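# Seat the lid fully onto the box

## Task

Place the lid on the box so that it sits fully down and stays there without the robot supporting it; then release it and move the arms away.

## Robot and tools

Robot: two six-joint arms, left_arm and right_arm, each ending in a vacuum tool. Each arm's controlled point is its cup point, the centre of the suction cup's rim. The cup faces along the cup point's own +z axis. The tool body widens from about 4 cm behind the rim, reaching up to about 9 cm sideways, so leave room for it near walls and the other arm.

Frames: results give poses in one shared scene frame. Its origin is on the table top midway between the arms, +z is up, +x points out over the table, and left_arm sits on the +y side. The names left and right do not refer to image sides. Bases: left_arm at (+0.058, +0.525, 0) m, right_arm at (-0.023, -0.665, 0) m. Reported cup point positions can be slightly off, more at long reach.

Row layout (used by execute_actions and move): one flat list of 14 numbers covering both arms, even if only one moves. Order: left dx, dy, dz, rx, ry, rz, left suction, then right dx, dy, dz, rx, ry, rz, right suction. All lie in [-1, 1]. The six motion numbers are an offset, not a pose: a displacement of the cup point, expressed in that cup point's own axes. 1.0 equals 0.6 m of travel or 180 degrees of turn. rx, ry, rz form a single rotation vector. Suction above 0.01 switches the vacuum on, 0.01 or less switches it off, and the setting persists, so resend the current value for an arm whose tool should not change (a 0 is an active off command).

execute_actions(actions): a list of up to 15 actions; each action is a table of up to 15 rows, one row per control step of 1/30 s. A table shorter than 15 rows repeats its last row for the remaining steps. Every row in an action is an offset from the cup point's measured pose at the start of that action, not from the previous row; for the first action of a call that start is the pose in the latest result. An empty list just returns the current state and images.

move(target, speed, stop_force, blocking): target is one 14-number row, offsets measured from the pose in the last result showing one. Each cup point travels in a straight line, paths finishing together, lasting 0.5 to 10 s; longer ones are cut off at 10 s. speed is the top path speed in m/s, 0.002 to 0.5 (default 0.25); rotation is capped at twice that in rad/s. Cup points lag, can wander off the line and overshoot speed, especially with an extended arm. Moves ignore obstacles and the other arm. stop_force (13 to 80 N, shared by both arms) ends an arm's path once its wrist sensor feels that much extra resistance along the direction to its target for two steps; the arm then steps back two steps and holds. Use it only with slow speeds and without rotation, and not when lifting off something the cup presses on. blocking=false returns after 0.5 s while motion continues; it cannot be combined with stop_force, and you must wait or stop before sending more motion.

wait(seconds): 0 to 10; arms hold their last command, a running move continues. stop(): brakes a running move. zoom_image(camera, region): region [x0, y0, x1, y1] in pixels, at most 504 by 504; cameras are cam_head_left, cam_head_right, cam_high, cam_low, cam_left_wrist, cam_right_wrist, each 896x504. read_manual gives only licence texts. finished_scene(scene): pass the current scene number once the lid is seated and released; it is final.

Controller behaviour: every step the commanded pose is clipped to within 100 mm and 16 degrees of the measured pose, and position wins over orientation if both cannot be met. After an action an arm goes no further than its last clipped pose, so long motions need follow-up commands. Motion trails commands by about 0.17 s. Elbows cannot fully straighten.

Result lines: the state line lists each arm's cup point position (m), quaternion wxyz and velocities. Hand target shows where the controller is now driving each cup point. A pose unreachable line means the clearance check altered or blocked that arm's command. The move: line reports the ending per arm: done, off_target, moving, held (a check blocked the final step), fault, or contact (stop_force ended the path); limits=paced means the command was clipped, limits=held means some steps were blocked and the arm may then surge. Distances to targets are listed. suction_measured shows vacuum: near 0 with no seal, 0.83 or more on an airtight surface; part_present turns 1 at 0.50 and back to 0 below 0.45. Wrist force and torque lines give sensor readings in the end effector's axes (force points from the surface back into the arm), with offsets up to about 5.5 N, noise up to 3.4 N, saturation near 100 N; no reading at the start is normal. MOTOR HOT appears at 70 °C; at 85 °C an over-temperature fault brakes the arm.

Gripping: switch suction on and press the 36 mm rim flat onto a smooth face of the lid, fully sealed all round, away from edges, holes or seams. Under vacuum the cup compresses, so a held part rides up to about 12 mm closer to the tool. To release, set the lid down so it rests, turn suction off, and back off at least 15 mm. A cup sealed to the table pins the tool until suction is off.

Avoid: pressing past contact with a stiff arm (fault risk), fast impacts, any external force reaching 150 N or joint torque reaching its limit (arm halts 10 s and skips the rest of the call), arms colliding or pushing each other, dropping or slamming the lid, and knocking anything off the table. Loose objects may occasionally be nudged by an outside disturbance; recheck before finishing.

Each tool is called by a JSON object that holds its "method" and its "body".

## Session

{"method": "execute_actions", "body": {"actions": []}}

Scene clock: 0.00 s.
left_arm: end_effector_position=(+0.6878, +0.5133, +0.2001) suction_measured=0.01 part_present=0 end_effector_quat_wxyz=(+0.001, -0.250, +0.968, -0.001) end_effector_velocity=(-0.000, -0.000, -0.000) end_effector_angular_velocity=(+0.000, +0.000, -0.000) | right_arm: end_effector_position=(+0.6044, -0.7245, +0.1991) suction_measured=0.00 part_present=0 end_effector_quat_wxyz=(+0.000, +0.304, +0.953, +0.000) end_effector_velocity=(+0.000, +0.000, +0.000) end_effector_angular_velocity=(-0.000, -0.001, -0.001)
Joint positions: left_arm=[-0.279 -1.558  2.144 -2.159 -1.57   2.337] | right_arm=[-0.281 -1.555  2.142 -2.158 -1.57  -2.898]
Joint velocities: left_arm=[-0. -0.  0.  0. -0.  0.] | right_arm=[ 0.    -0.    -0.    -0.     0.     0.001]
Wrist force (N, on the end effector, along its own x y z axes, offset not removed): no reading
Wrist torque (N m, same axes, about the end effector's origin, offset not removed): no reading
Hand target (left_arm): +0.688, +0.513, +0.200; +0.001, -0.250, +0.968, -0.001
Hand target (right_arm): +0.604, -0.725, +0.199; +0.000, +0.304, +0.953, +0.000
camera_calibration (this result's frames):
cam_left_wrist: T_world_to_cam=[[0.513526, -0.857989, 0.0120624, 0.0876752], [-0.788677, -0.46641, 0.400563, 0.732683], [-0.338053, -0.215213, -0.91619, 0.605623], [0, 0, 0, 1]] pos_world=[0.737559, 0.547293, 0.260322]
cam_right_wrist: T_world_to_cam=[[-0.551548, -0.833258, -0.0384189, -0.25712], [-0.752842, 0.477429, 0.453091, 0.73277], [-0.359199, 0.278825, -0.890636, 0.680603], [0, 0, 0, 1]] pos_world=[0.654318, -0.753862, 0.26428]

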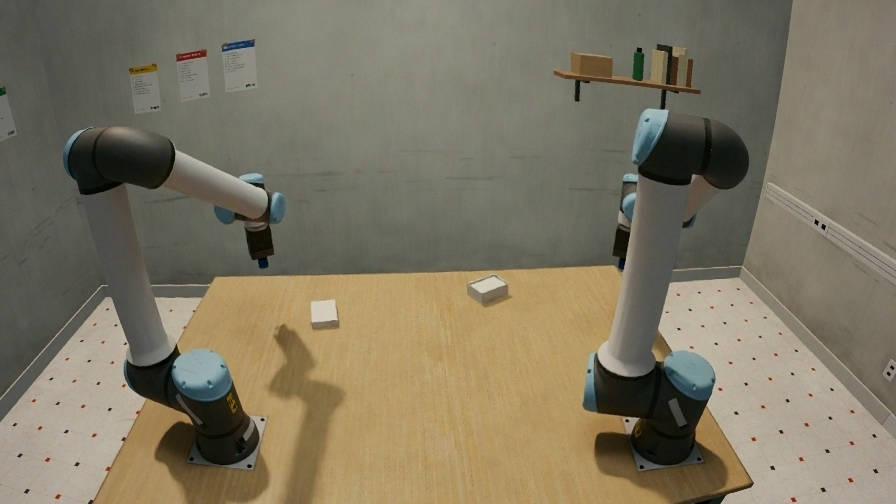

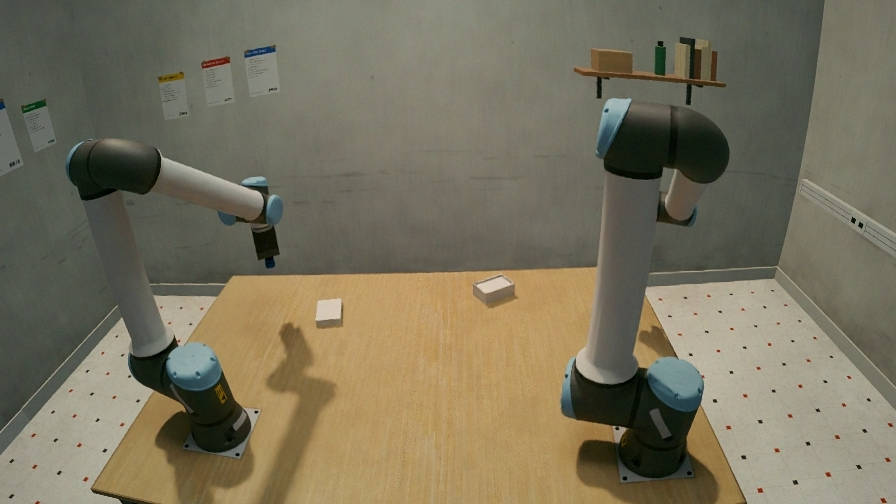

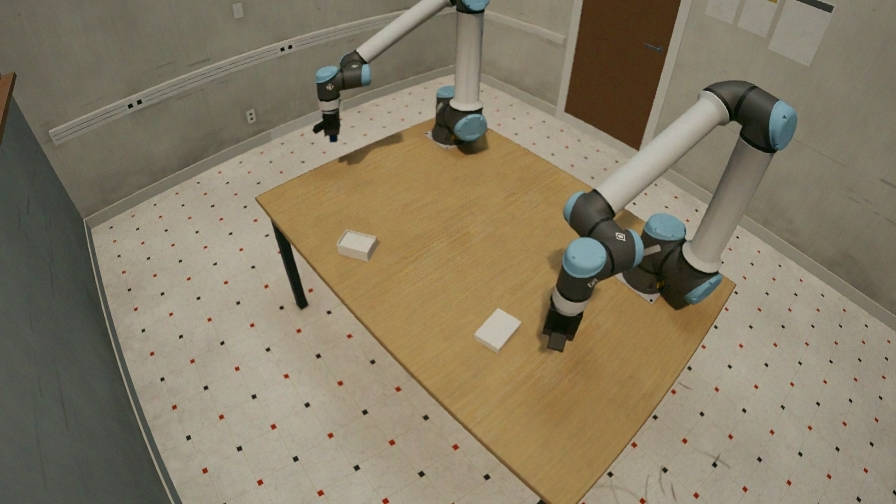

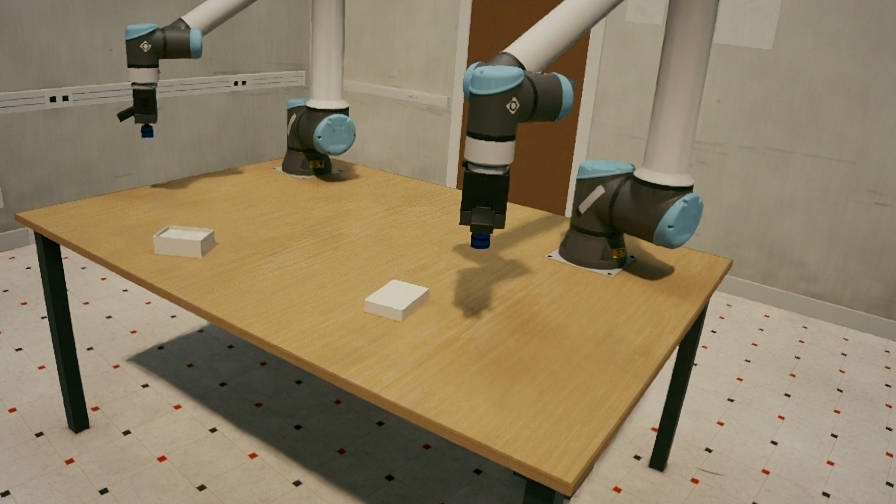

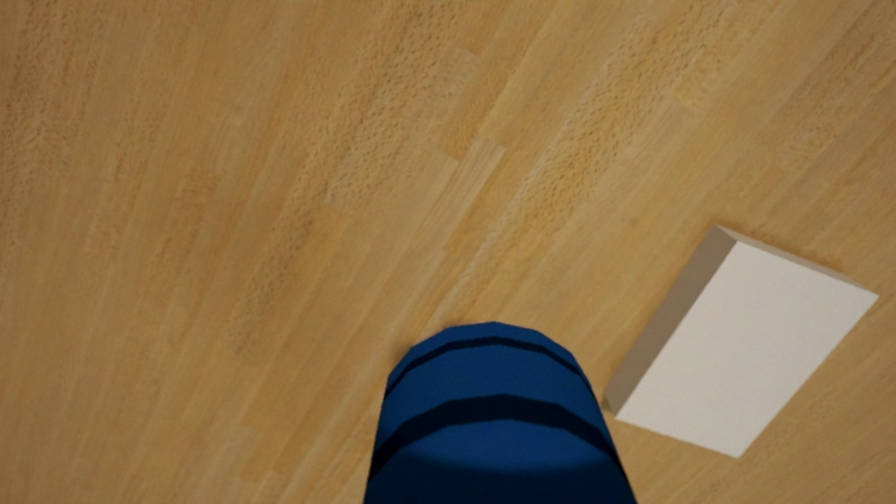

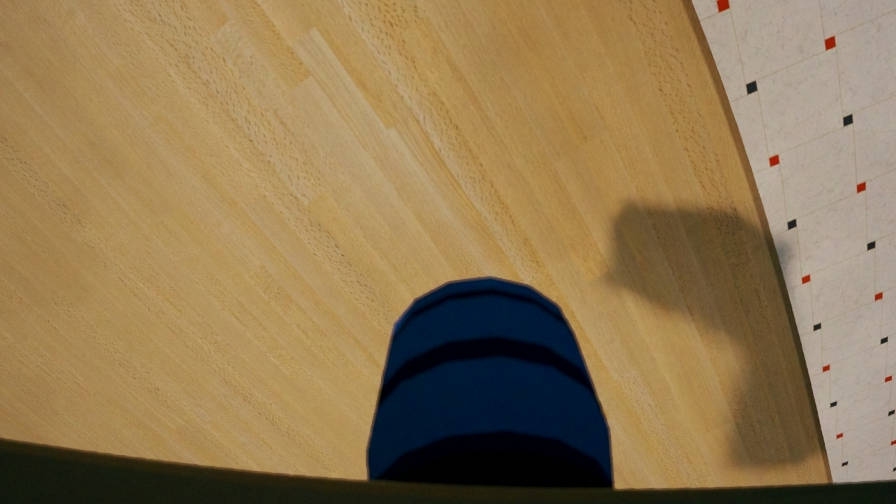

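{"method": "move", "body": {"target": [0.176,-0.291,0.255,0,0,0.111,1,0.135,0.812,-0.1,0,0,0,0], "speed": 0.35}}

{"method": "move", "body": {"target": [0,0,0.06,0,0,0,1,0,0,0,0,0,0,0], "speed": 0.02, "stop_force": 13}}

{"method": "zoom_image", "body": {"camera": "cam_right_wrist", "region": [250,0,650,320]}}

Scene clock: 2.83 s.
left_arm: end_effector_position=(+0.6799, +0.3093, +0.0472) suction_measured=0.01 part_present=0 end_effector_quat_wxyz=(+0.001, -0.078, +0.997, -0.001) end_effector_velocity=(+0.000, -0.000, -0.001) end_effector_angular_velocity=(+0.001, +0.000, -0.000) | right_arm: end_effector_position=(+0.8202, -0.2800, +0.2587) suction_measured=0.00 part_present=0 end_effector_quat_wxyz=(-0.000, +0.304, +0.953, +0.001) end_effector_velocity=(+0.002, +0.002, -0.000) end_effector_angular_velocity=(-0.000, +0.001, -0.003)
Joint positions: left_arm=[-0.582 -1.308  2.209 -2.474 -1.57   2.382] | right_arm=[ 0.333 -1.141  1.501 -1.931 -1.57  -2.284]
Joint velocities: left_arm=[-0.     0.002 -0.    -0.001  0.     0.   ] | right_arm=[ 0.001  0.004 -0.006  0.003 -0.     0.004]
Wrist force (N, on the end effector, along its own x y z axes, offset not removed): left_arm=[-6.5 1.0 1.8] | right_arm=[-1.8 3.2 2.3]
Wrist torque (N m, same axes, about the end effector's origin, offset not removed): left_arm=[-0.07 1.13 0.14] | right_arm=[0.49 0.00 0.27]
Hand target (left_arm): +0.680, +0.309, +0.047; +0.001, -0.078, +0.997, -0.001
Hand target (right_arm): +0.820, -0.280, +0.259; -0.000, +0.304, +0.953, +0.000
Off the commanded pose (left_arm): 0.000 m, 0 deg.
Off the commanded pose (right_arm): 0.001 m, 0 deg.
move: done
camera_calibration (this result's frames):
cam_left_wrist: T_world_to_cam=[[0.189583, -0.981792, 0.0119662, 0.177036], [-0.900574, -0.169019, 0.400498, 0.676667], [-0.391183, -0.0867041, -0.91622, 0.415329], [0, 0, 0, 1]] pos_world=[0.738295, 0.324192, 0.107411]
cam_right_wrist: T_world_to_cam=[[-0.551556, -0.833257, -0.0383195, 0.234531], [-0.752621, 0.477322, 0.453571, 0.65563], [-0.35965, 0.27901, -0.890396, 0.687591], [0, 0, 0, 1]] pos_world=[0.87009, -0.309366, 0.323841]

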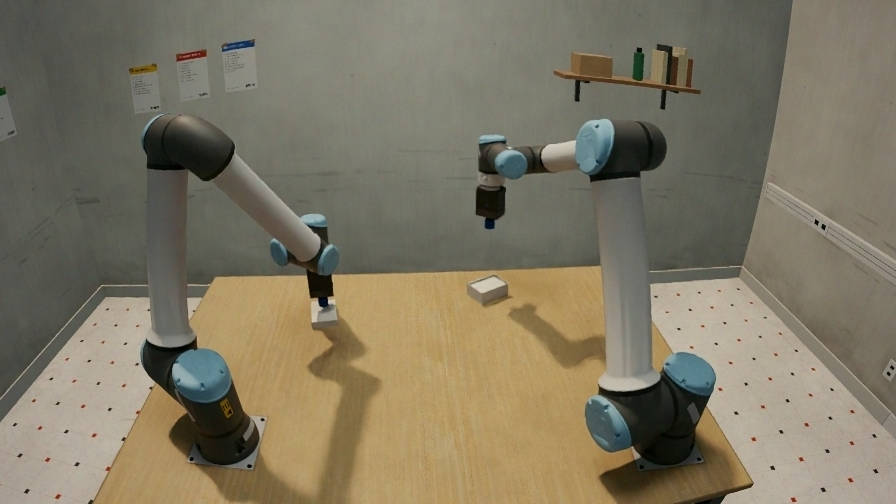

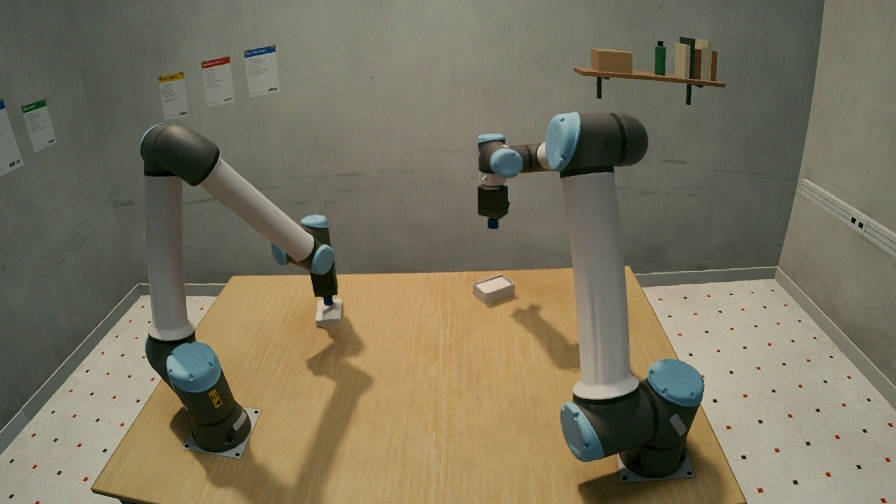

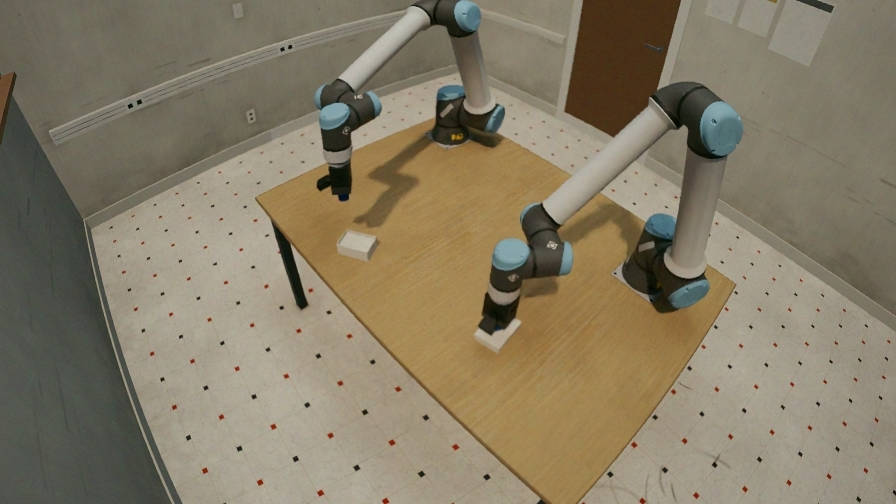

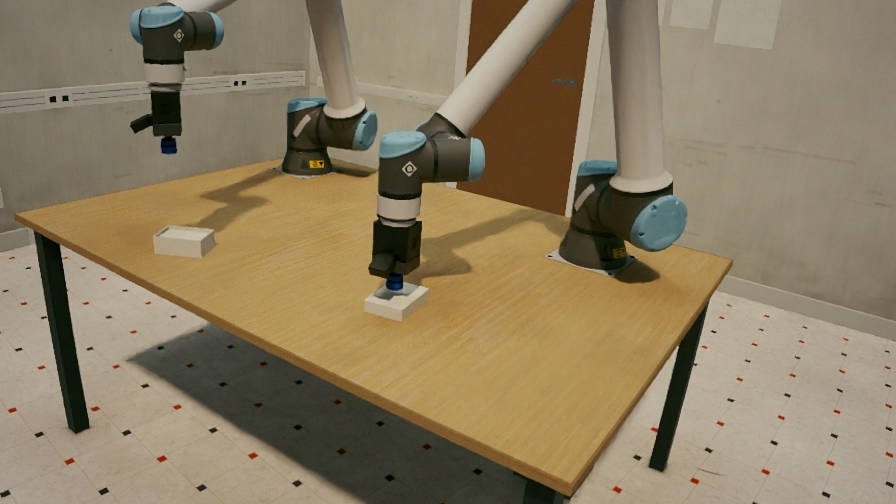

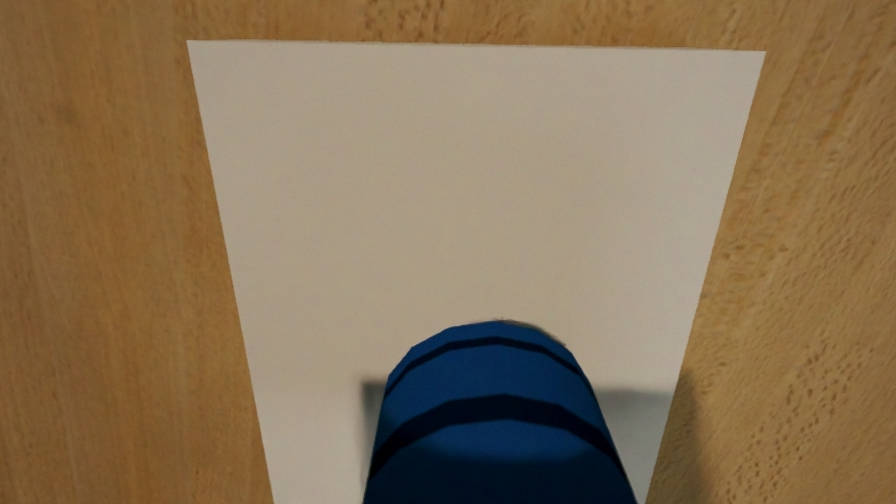

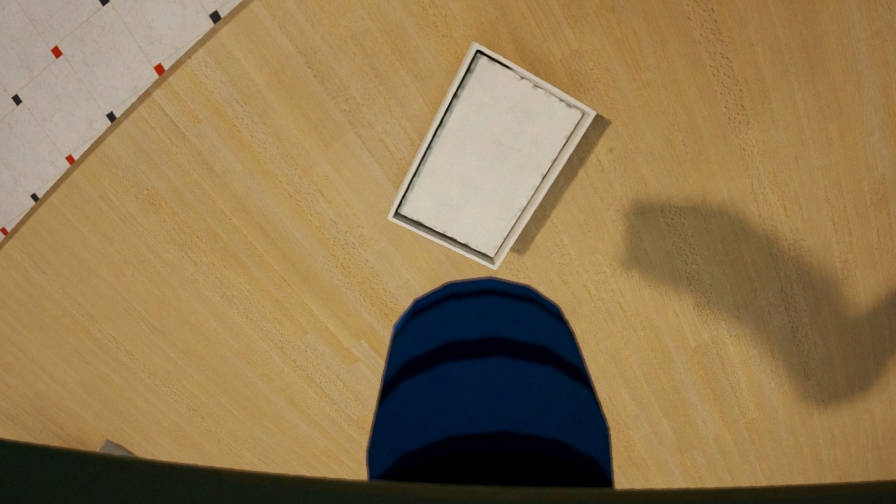

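Scene clock: 4.83 s.
left_arm: end_effector_position=(+0.6799, +0.3093, +0.0153) suction_measured=0.99 part_present=1 end_effector_quat_wxyz=(+0.001, -0.078, +0.997, -0.001) end_effector_velocity=(-0.001, +0.001, +0.004) end_effector_angular_velocity=(+0.003, +0.005, -0.000) | right_arm: end_effector_position=(+0.8202, -0.2800, +0.2587) suction_measured=0.00 part_present=0 end_effector_quat_wxyz=(-0.000, +0.304, +0.953, +0.001) end_effector_velocity=(+0.000, -0.000, -0.001) end_effector_angular_velocity=(-0.000, +0.000, +0.000)
Joint positions: left_arm=[-0.582 -1.256  2.224 -2.541 -1.57   2.382] | right_arm=[ 0.333 -1.141  1.501 -1.931 -1.57  -2.284]
Joint velocities: left_arm=[-0.    -0.008 -0.002  0.016  0.    -0.   ] | right_arm=[-0.     0.001 -0.     0.    -0.    -0.   ]
Wrist force (N, on the end effector, along its own x y z axes, offset not removed): left_arm=[9.1 11.8 -56.7] | right_arm=[-2.2 0.4 2.2]
Wrist torque (N m, same axes, about the end effector's origin, offset not removed): left_arm=[0.34 0.29 0.20] | right_arm=[0.05 0.22 0.22]
Hand target (left_arm): +0.680, +0.309, +0.016; +0.001, -0.078, +0.997, -0.001
Hand target (right_arm): +0.820, -0.280, +0.259; -0.000, +0.304, +0.953, +0.001
Off the commanded pose (left_arm): 0.004 m, 0 deg.
Off the commanded pose (right_arm): 0.000 m, 0 deg.
move: contact (left_arm)
camera_calibration (this result's frames):
cam_left_wrist: T_world_to_cam=[[0.189544, -0.9818, 0.0119109, 0.177491], [-0.900561, -0.169001, 0.400536, 0.689358], [-0.391233, -0.0866455, -0.916204, 0.386107], [0, 0, 0, 1]] pos_world=[0.738224, 0.324217, 0.0755257]
cam_right_wrist: T_world_to_cam=[[-0.551553, -0.833259, -0.0383133, 0.234527], [-0.752623, 0.477323, 0.453565, 0.655633], [-0.359649, 0.279, -0.890399, 0.687588], [0, 0, 0, 1]] pos_world=[0.870089, -0.309364, 0.323841]

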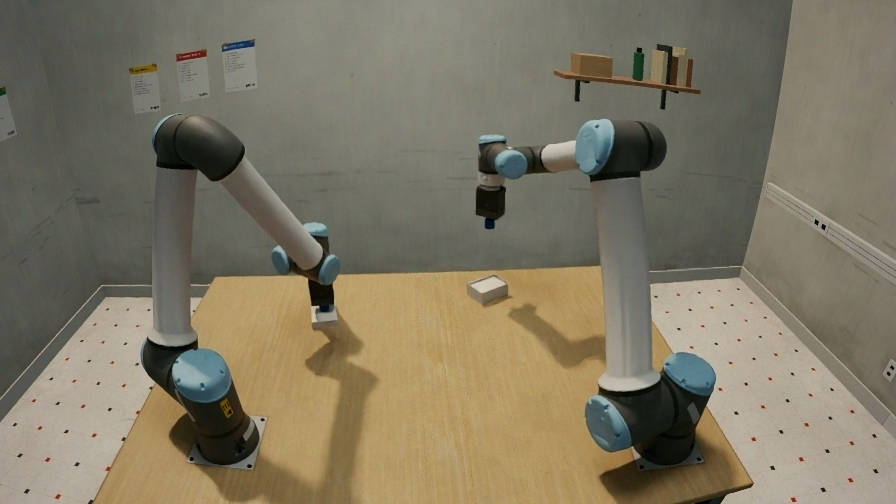

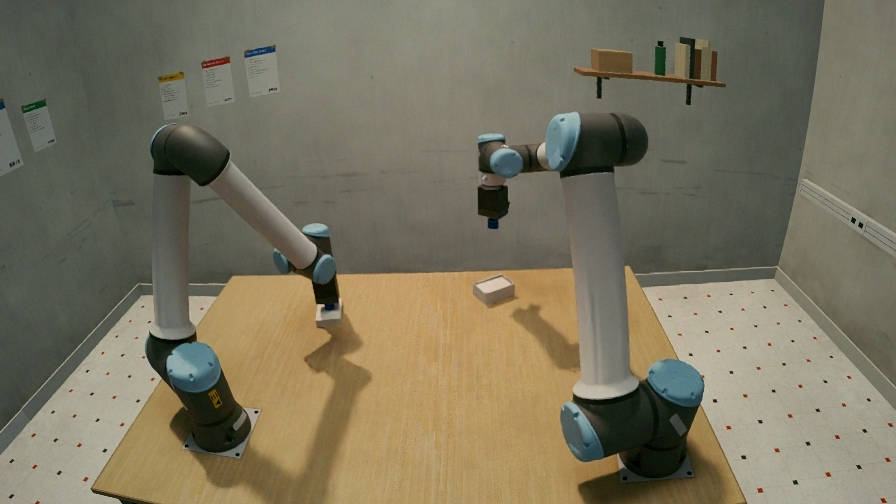

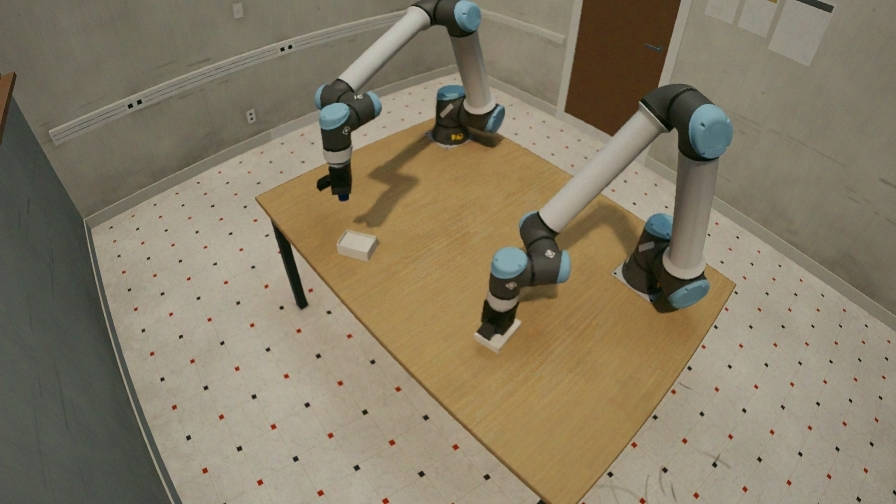

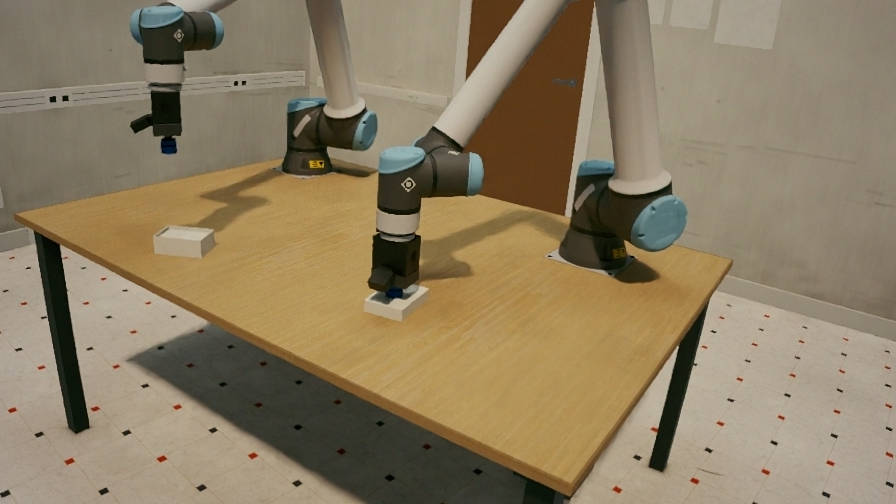

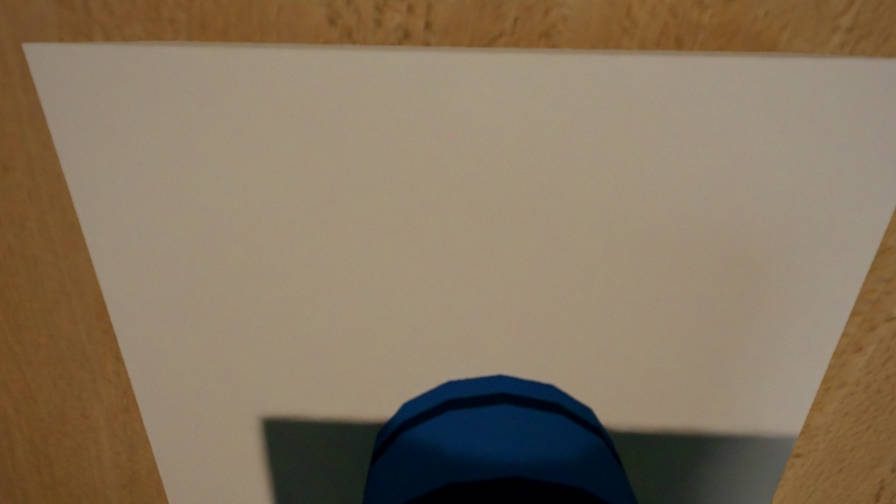

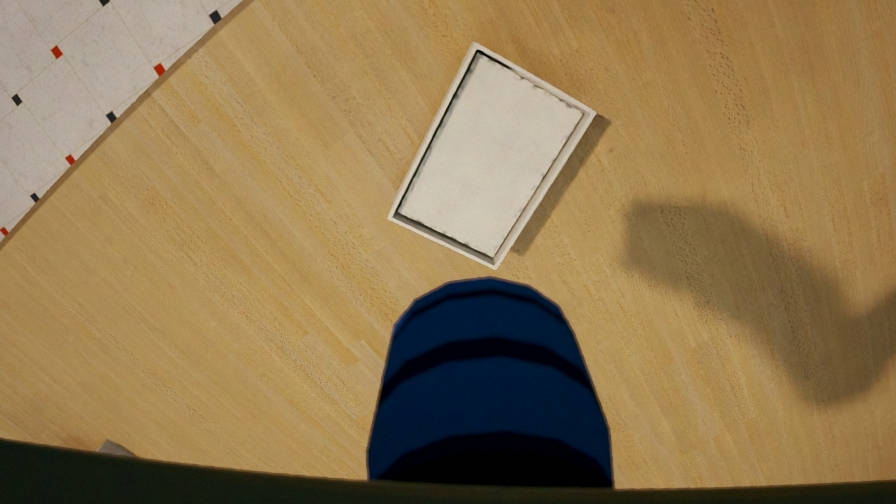

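Region (250, 0, 650, 320) of cam_right_wrist's 896x504 image, scaled by 1.260, with more detail than that image has; it fills the top 403 rows of this view, and the rest is white.

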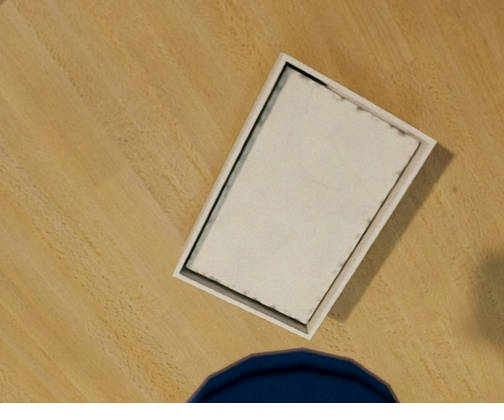

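{"method": "move", "body": {"target": [0,0,-0.115,0,0,0,1,-0.135,-0.6,0,0,0,0,0], "speed": 0.4}}

{"method": "move", "body": {"target": [-0.04,-0.998,0.015,0,0,0.39,1,0,-0.2,0,0,0,0,0], "speed": 0.35}}

{"method": "zoom_image", "body": {"camera": "cam_low", "region": [140,200,230,265]}}

{"method": "zoom_image", "body": {"camera": "cam_head_right", "region": [460,255,530,310]}}

{"method": "zoom_image", "body": {"camera": "cam_high", "region": [325,210,395,270]}}

Scene clock: 7.20 s.
left_arm: end_effector_position=(+0.6798, +0.3094, +0.0842) suction_measured=0.99 part_present=1 end_effector_quat_wxyz=(+0.001, -0.078, +0.997, -0.001) end_effector_velocity=(-0.000, -0.000, +0.000) end_effector_angular_velocity=(+0.000, +0.000, -0.000) | right_arm: end_effector_position=(+0.6780, -0.6206, +0.2590) suction_measured=0.00 part_present=0 end_effector_quat_wxyz=(+0.000, +0.304, +0.953, +0.001) end_effector_velocity=(-0.001, -0.002, -0.000) end_effector_angular_velocity=(+0.001, +0.000, +0.000)
Joint positions: left_arm=[-0.582 -1.365  2.188 -2.396 -1.57   2.382] | right_arm=[-0.094 -1.491  1.953 -2.034 -1.57  -2.711]
Joint velocities: left_arm=[-0.    -0.    -0.     0.001  0.    -0.   ] | right_arm=[-0.004 -0.001  0.002 -0.     0.001 -0.004]
Wrist force (N, on the end effector, along its own x y z axes, offset not removed): left_arm=[-4.8 4.8 2.2] | right_arm=[-1.5 2.0 2.5]
Wrist torque (N m, same axes, about the end effector's origin, offset not removed): left_arm=[0.65 0.78 0.26] | right_arm=[0.29 0.05 0.36]
Hand target (left_arm): +0.680, +0.309, +0.084; +0.001, -0.078, +0.997, -0.001
Hand target (right_arm): +0.678, -0.621, +0.259; +0.000, +0.304, +0.953, +0.001
Off the commanded pose (left_arm): 0.000 m, 0 deg.
Off the commanded pose (right_arm): 0.001 m, 0 deg.
move: done
camera_calibration (this result's frames):
cam_left_wrist: T_world_to_cam=[[0.1895, -0.981808, 0.0119116, 0.176784], [-0.900569, -0.168961, 0.400535, 0.661663], [-0.391236, -0.0866288, -0.916204, 0.449275], [0, 0, 0, 1]] pos_world=[0.738145, 0.324283, 0.144503]
cam_right_wrist: T_world_to_cam=[[-0.551569, -0.833244, -0.0384142, -0.127576], [-0.752777, 0.47741, 0.453218, 0.711329], [-0.359302, 0.278899, -0.890572, 0.731465], [0, 0, 0, 1]] pos_world=[0.727922, -0.649901, 0.324133]

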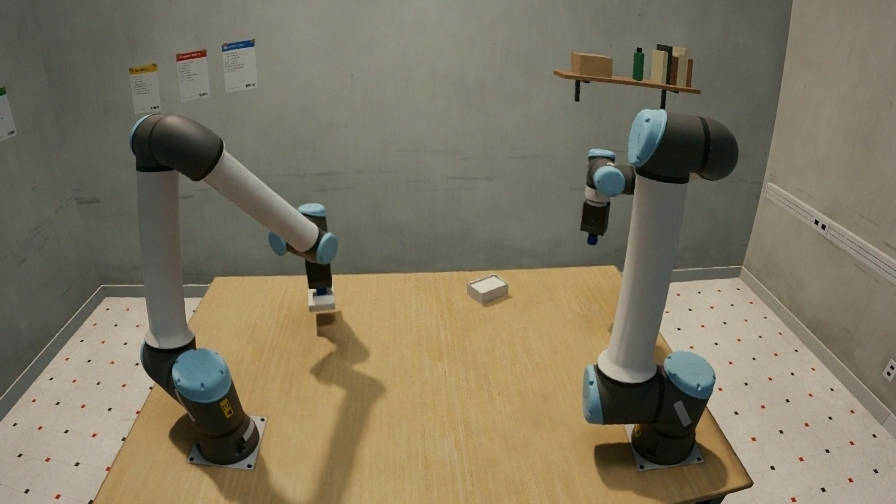

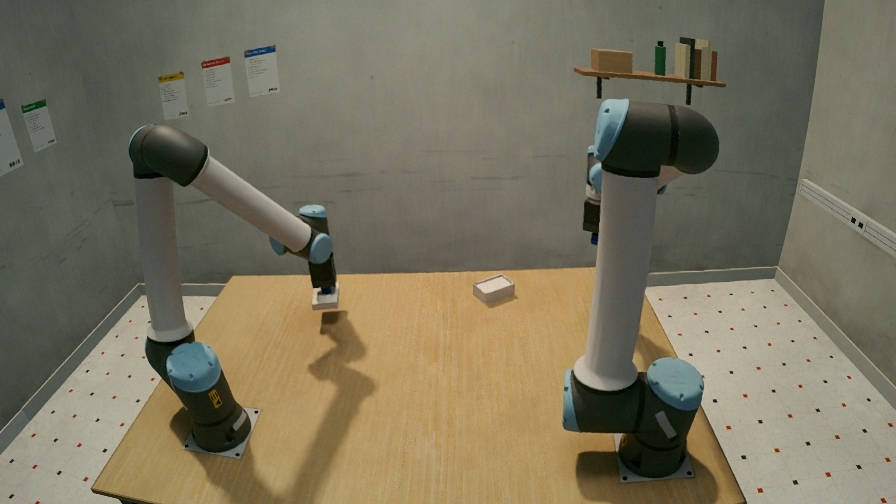

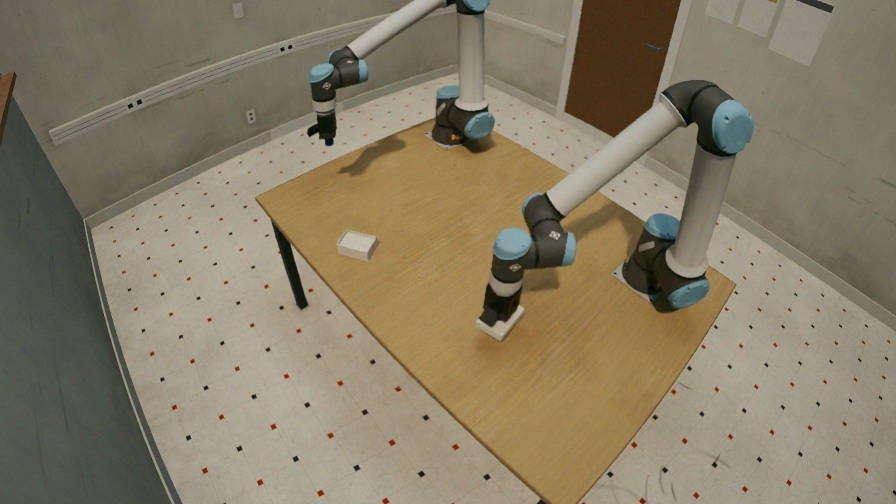

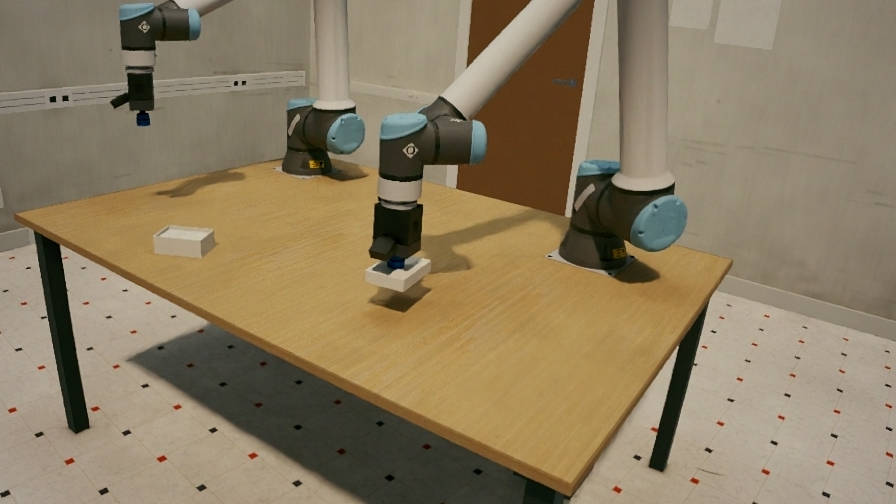

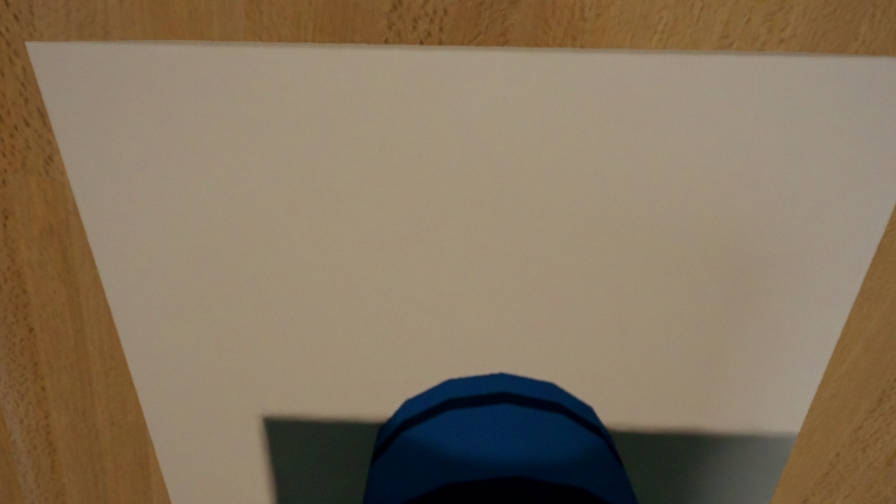

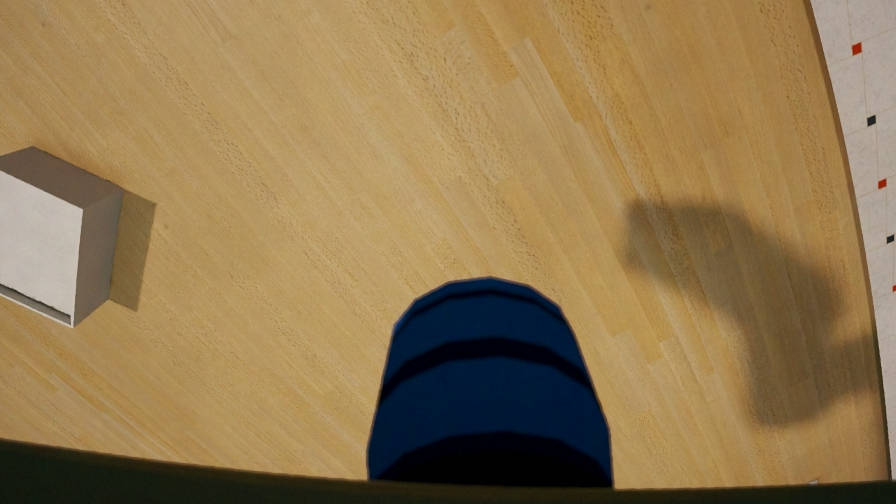

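Scene clock: 9.70 s.
left_arm: end_effector_position=(+0.7962, -0.2783, +0.0759) suction_measured=0.99 part_present=1 end_effector_quat_wxyz=(+0.001, +0.509, +0.861, -0.000) end_effector_velocity=(+0.002, -0.002, -0.000) end_effector_angular_velocity=(+0.002, +0.002, -0.003) | right_arm: end_effector_position=(+0.6085, -0.7185, +0.2591) suction_measured=0.00 part_present=0 end_effector_quat_wxyz=(+0.000, +0.304, +0.953, +0.000) end_effector_velocity=(-0.000, -0.000, -0.000) end_effector_angular_velocity=(-0.000, +0.000, +0.002)
Joint positions: left_arm=[-0.968 -0.763  1.218 -2.028 -1.57   3.221] | right_arm=[-0.269 -1.606  2.071 -2.036 -1.57  -2.886]
Joint velocities: left_arm=[ 0.001  0.005 -0.009  0.006 -0.001  0.004] | right_arm=[ 0.     0.     0.     0.    -0.    -0.002]
Wrist force (N, on the end effector, along its own x y z axes, offset not removed): left_arm=[-2.7 2.7 -0.1] | right_arm=[-4.1 3.1 2.8]
Wrist torque (N m, same axes, about the end effector's origin, offset not removed): left_arm=[0.57 0.67 0.25] | right_arm=[0.45 0.46 0.29]
Hand target (left_arm): +0.796, -0.279, +0.076; +0.001, +0.509, +0.861, -0.000
Hand target (right_arm): +0.609, -0.719, +0.259; +0.000, +0.304, +0.953, +0.000
Off the commanded pose (left_arm): 0.001 m, 0 deg.
Off the commanded pose (right_arm): 0.000 m, 0 deg.
move: done
camera_calibration (this result's frames):
cam_left_wrist: T_world_to_cam=[[-0.859361, -0.511275, 0.00984963, 0.544075], [-0.465254, 0.789711, 0.399868, 0.590833], [-0.212221, 0.339049, -0.91652, 0.41219], [0, 0, 0, 1]] pos_world=[0.82992, -0.328168, 0.136166]
cam_right_wrist: T_world_to_cam=[[-0.551563, -0.833247, -0.0384307, -0.247541], [-0.752848, 0.477448, 0.453059, 0.705867], [-0.359162, 0.278823, -0.890652, 0.733803], [0, 0, 0, 1]] pos_world=[0.658431, -0.747879, 0.32425]

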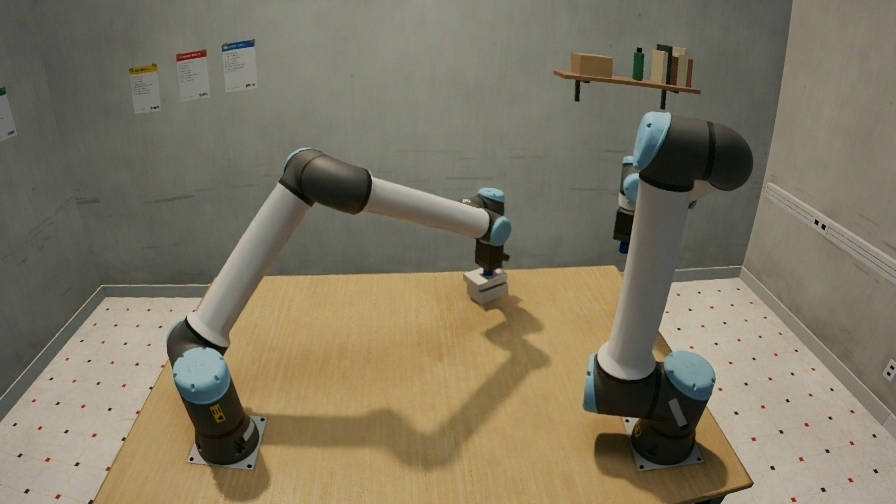

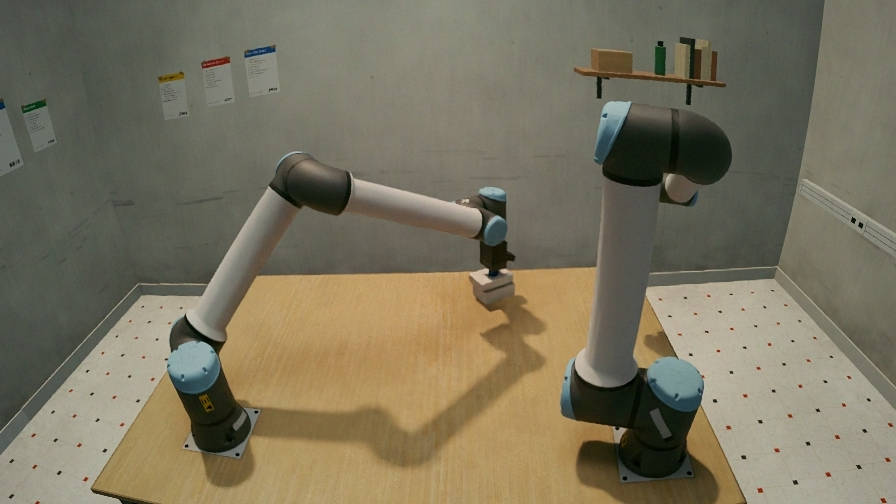

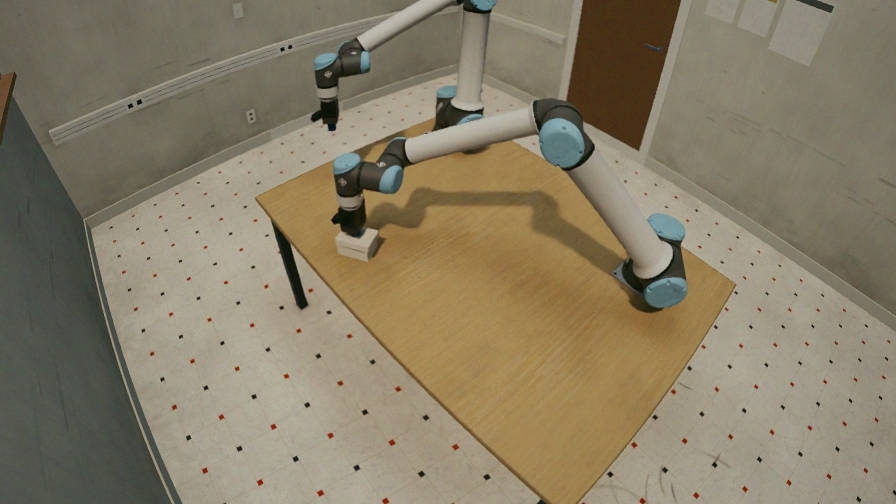

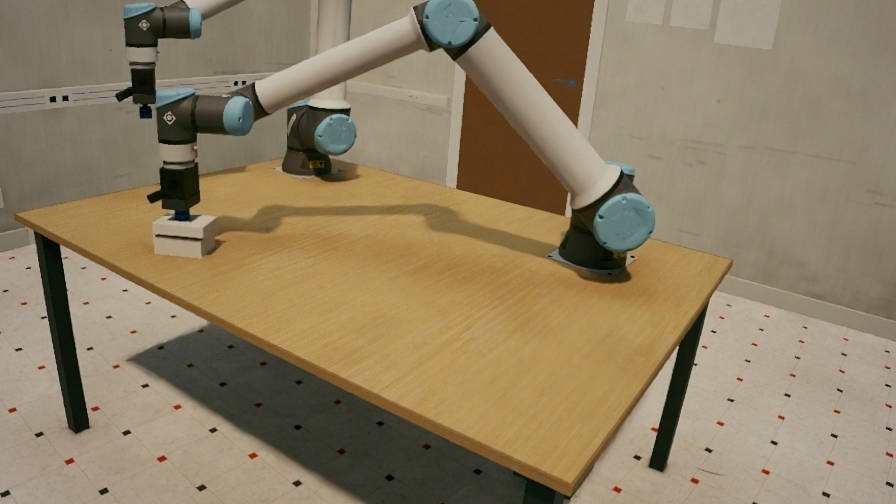

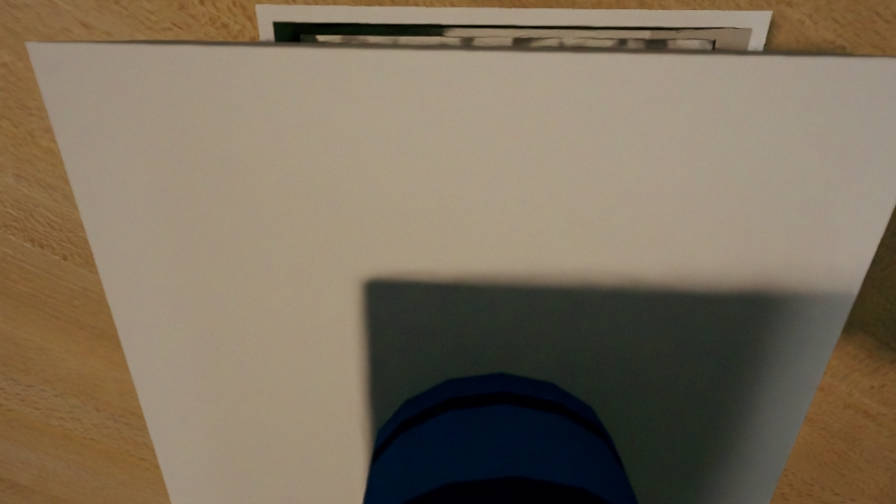

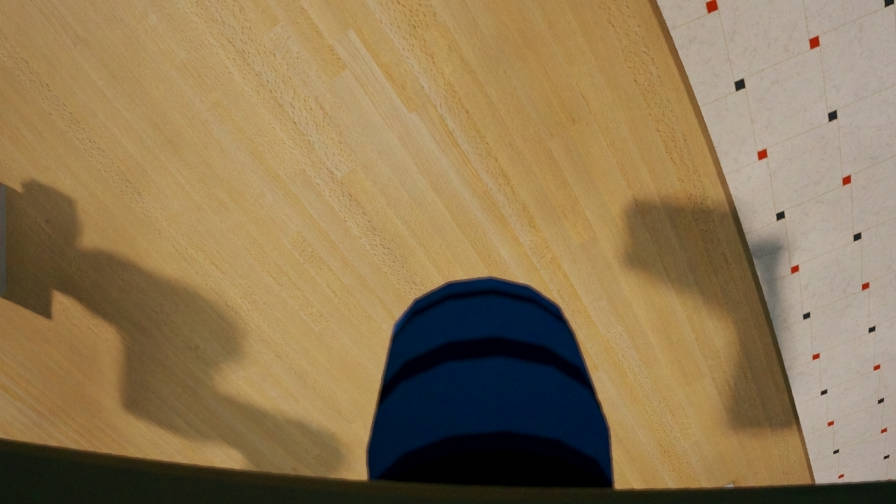

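Region (140, 200, 230, 265) of cam_low's 896x504 image, scaled by 5.600, with more detail than that image has.

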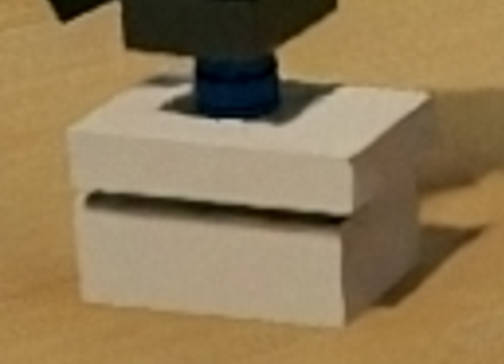

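Region (460, 255, 530, 310) of cam_head_right's 896x504 image, scaled by 7.200, with more detail than that image has; it fills the top 396 rows of this view, and the rest is white.

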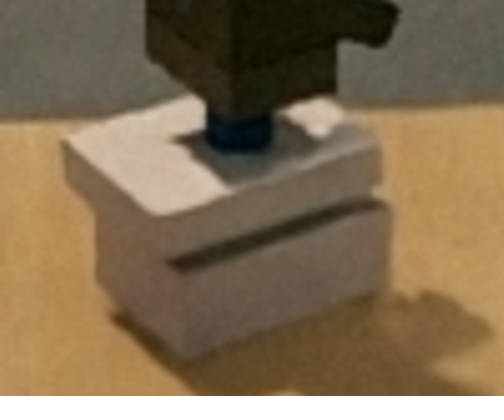

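Region (325, 210, 395, 270) of cam_high's 896x504 image, scaled by 7.200, with more detail than that image has; it fills the top 432 rows of this view, and the rest is white.

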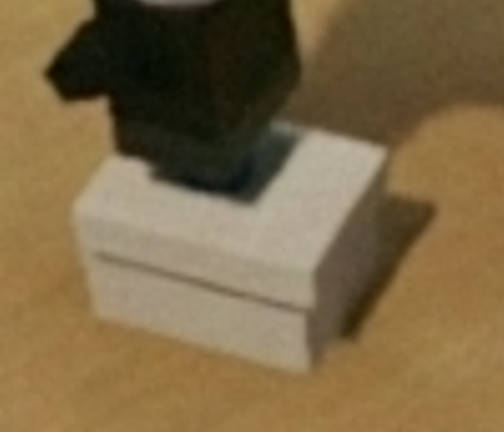

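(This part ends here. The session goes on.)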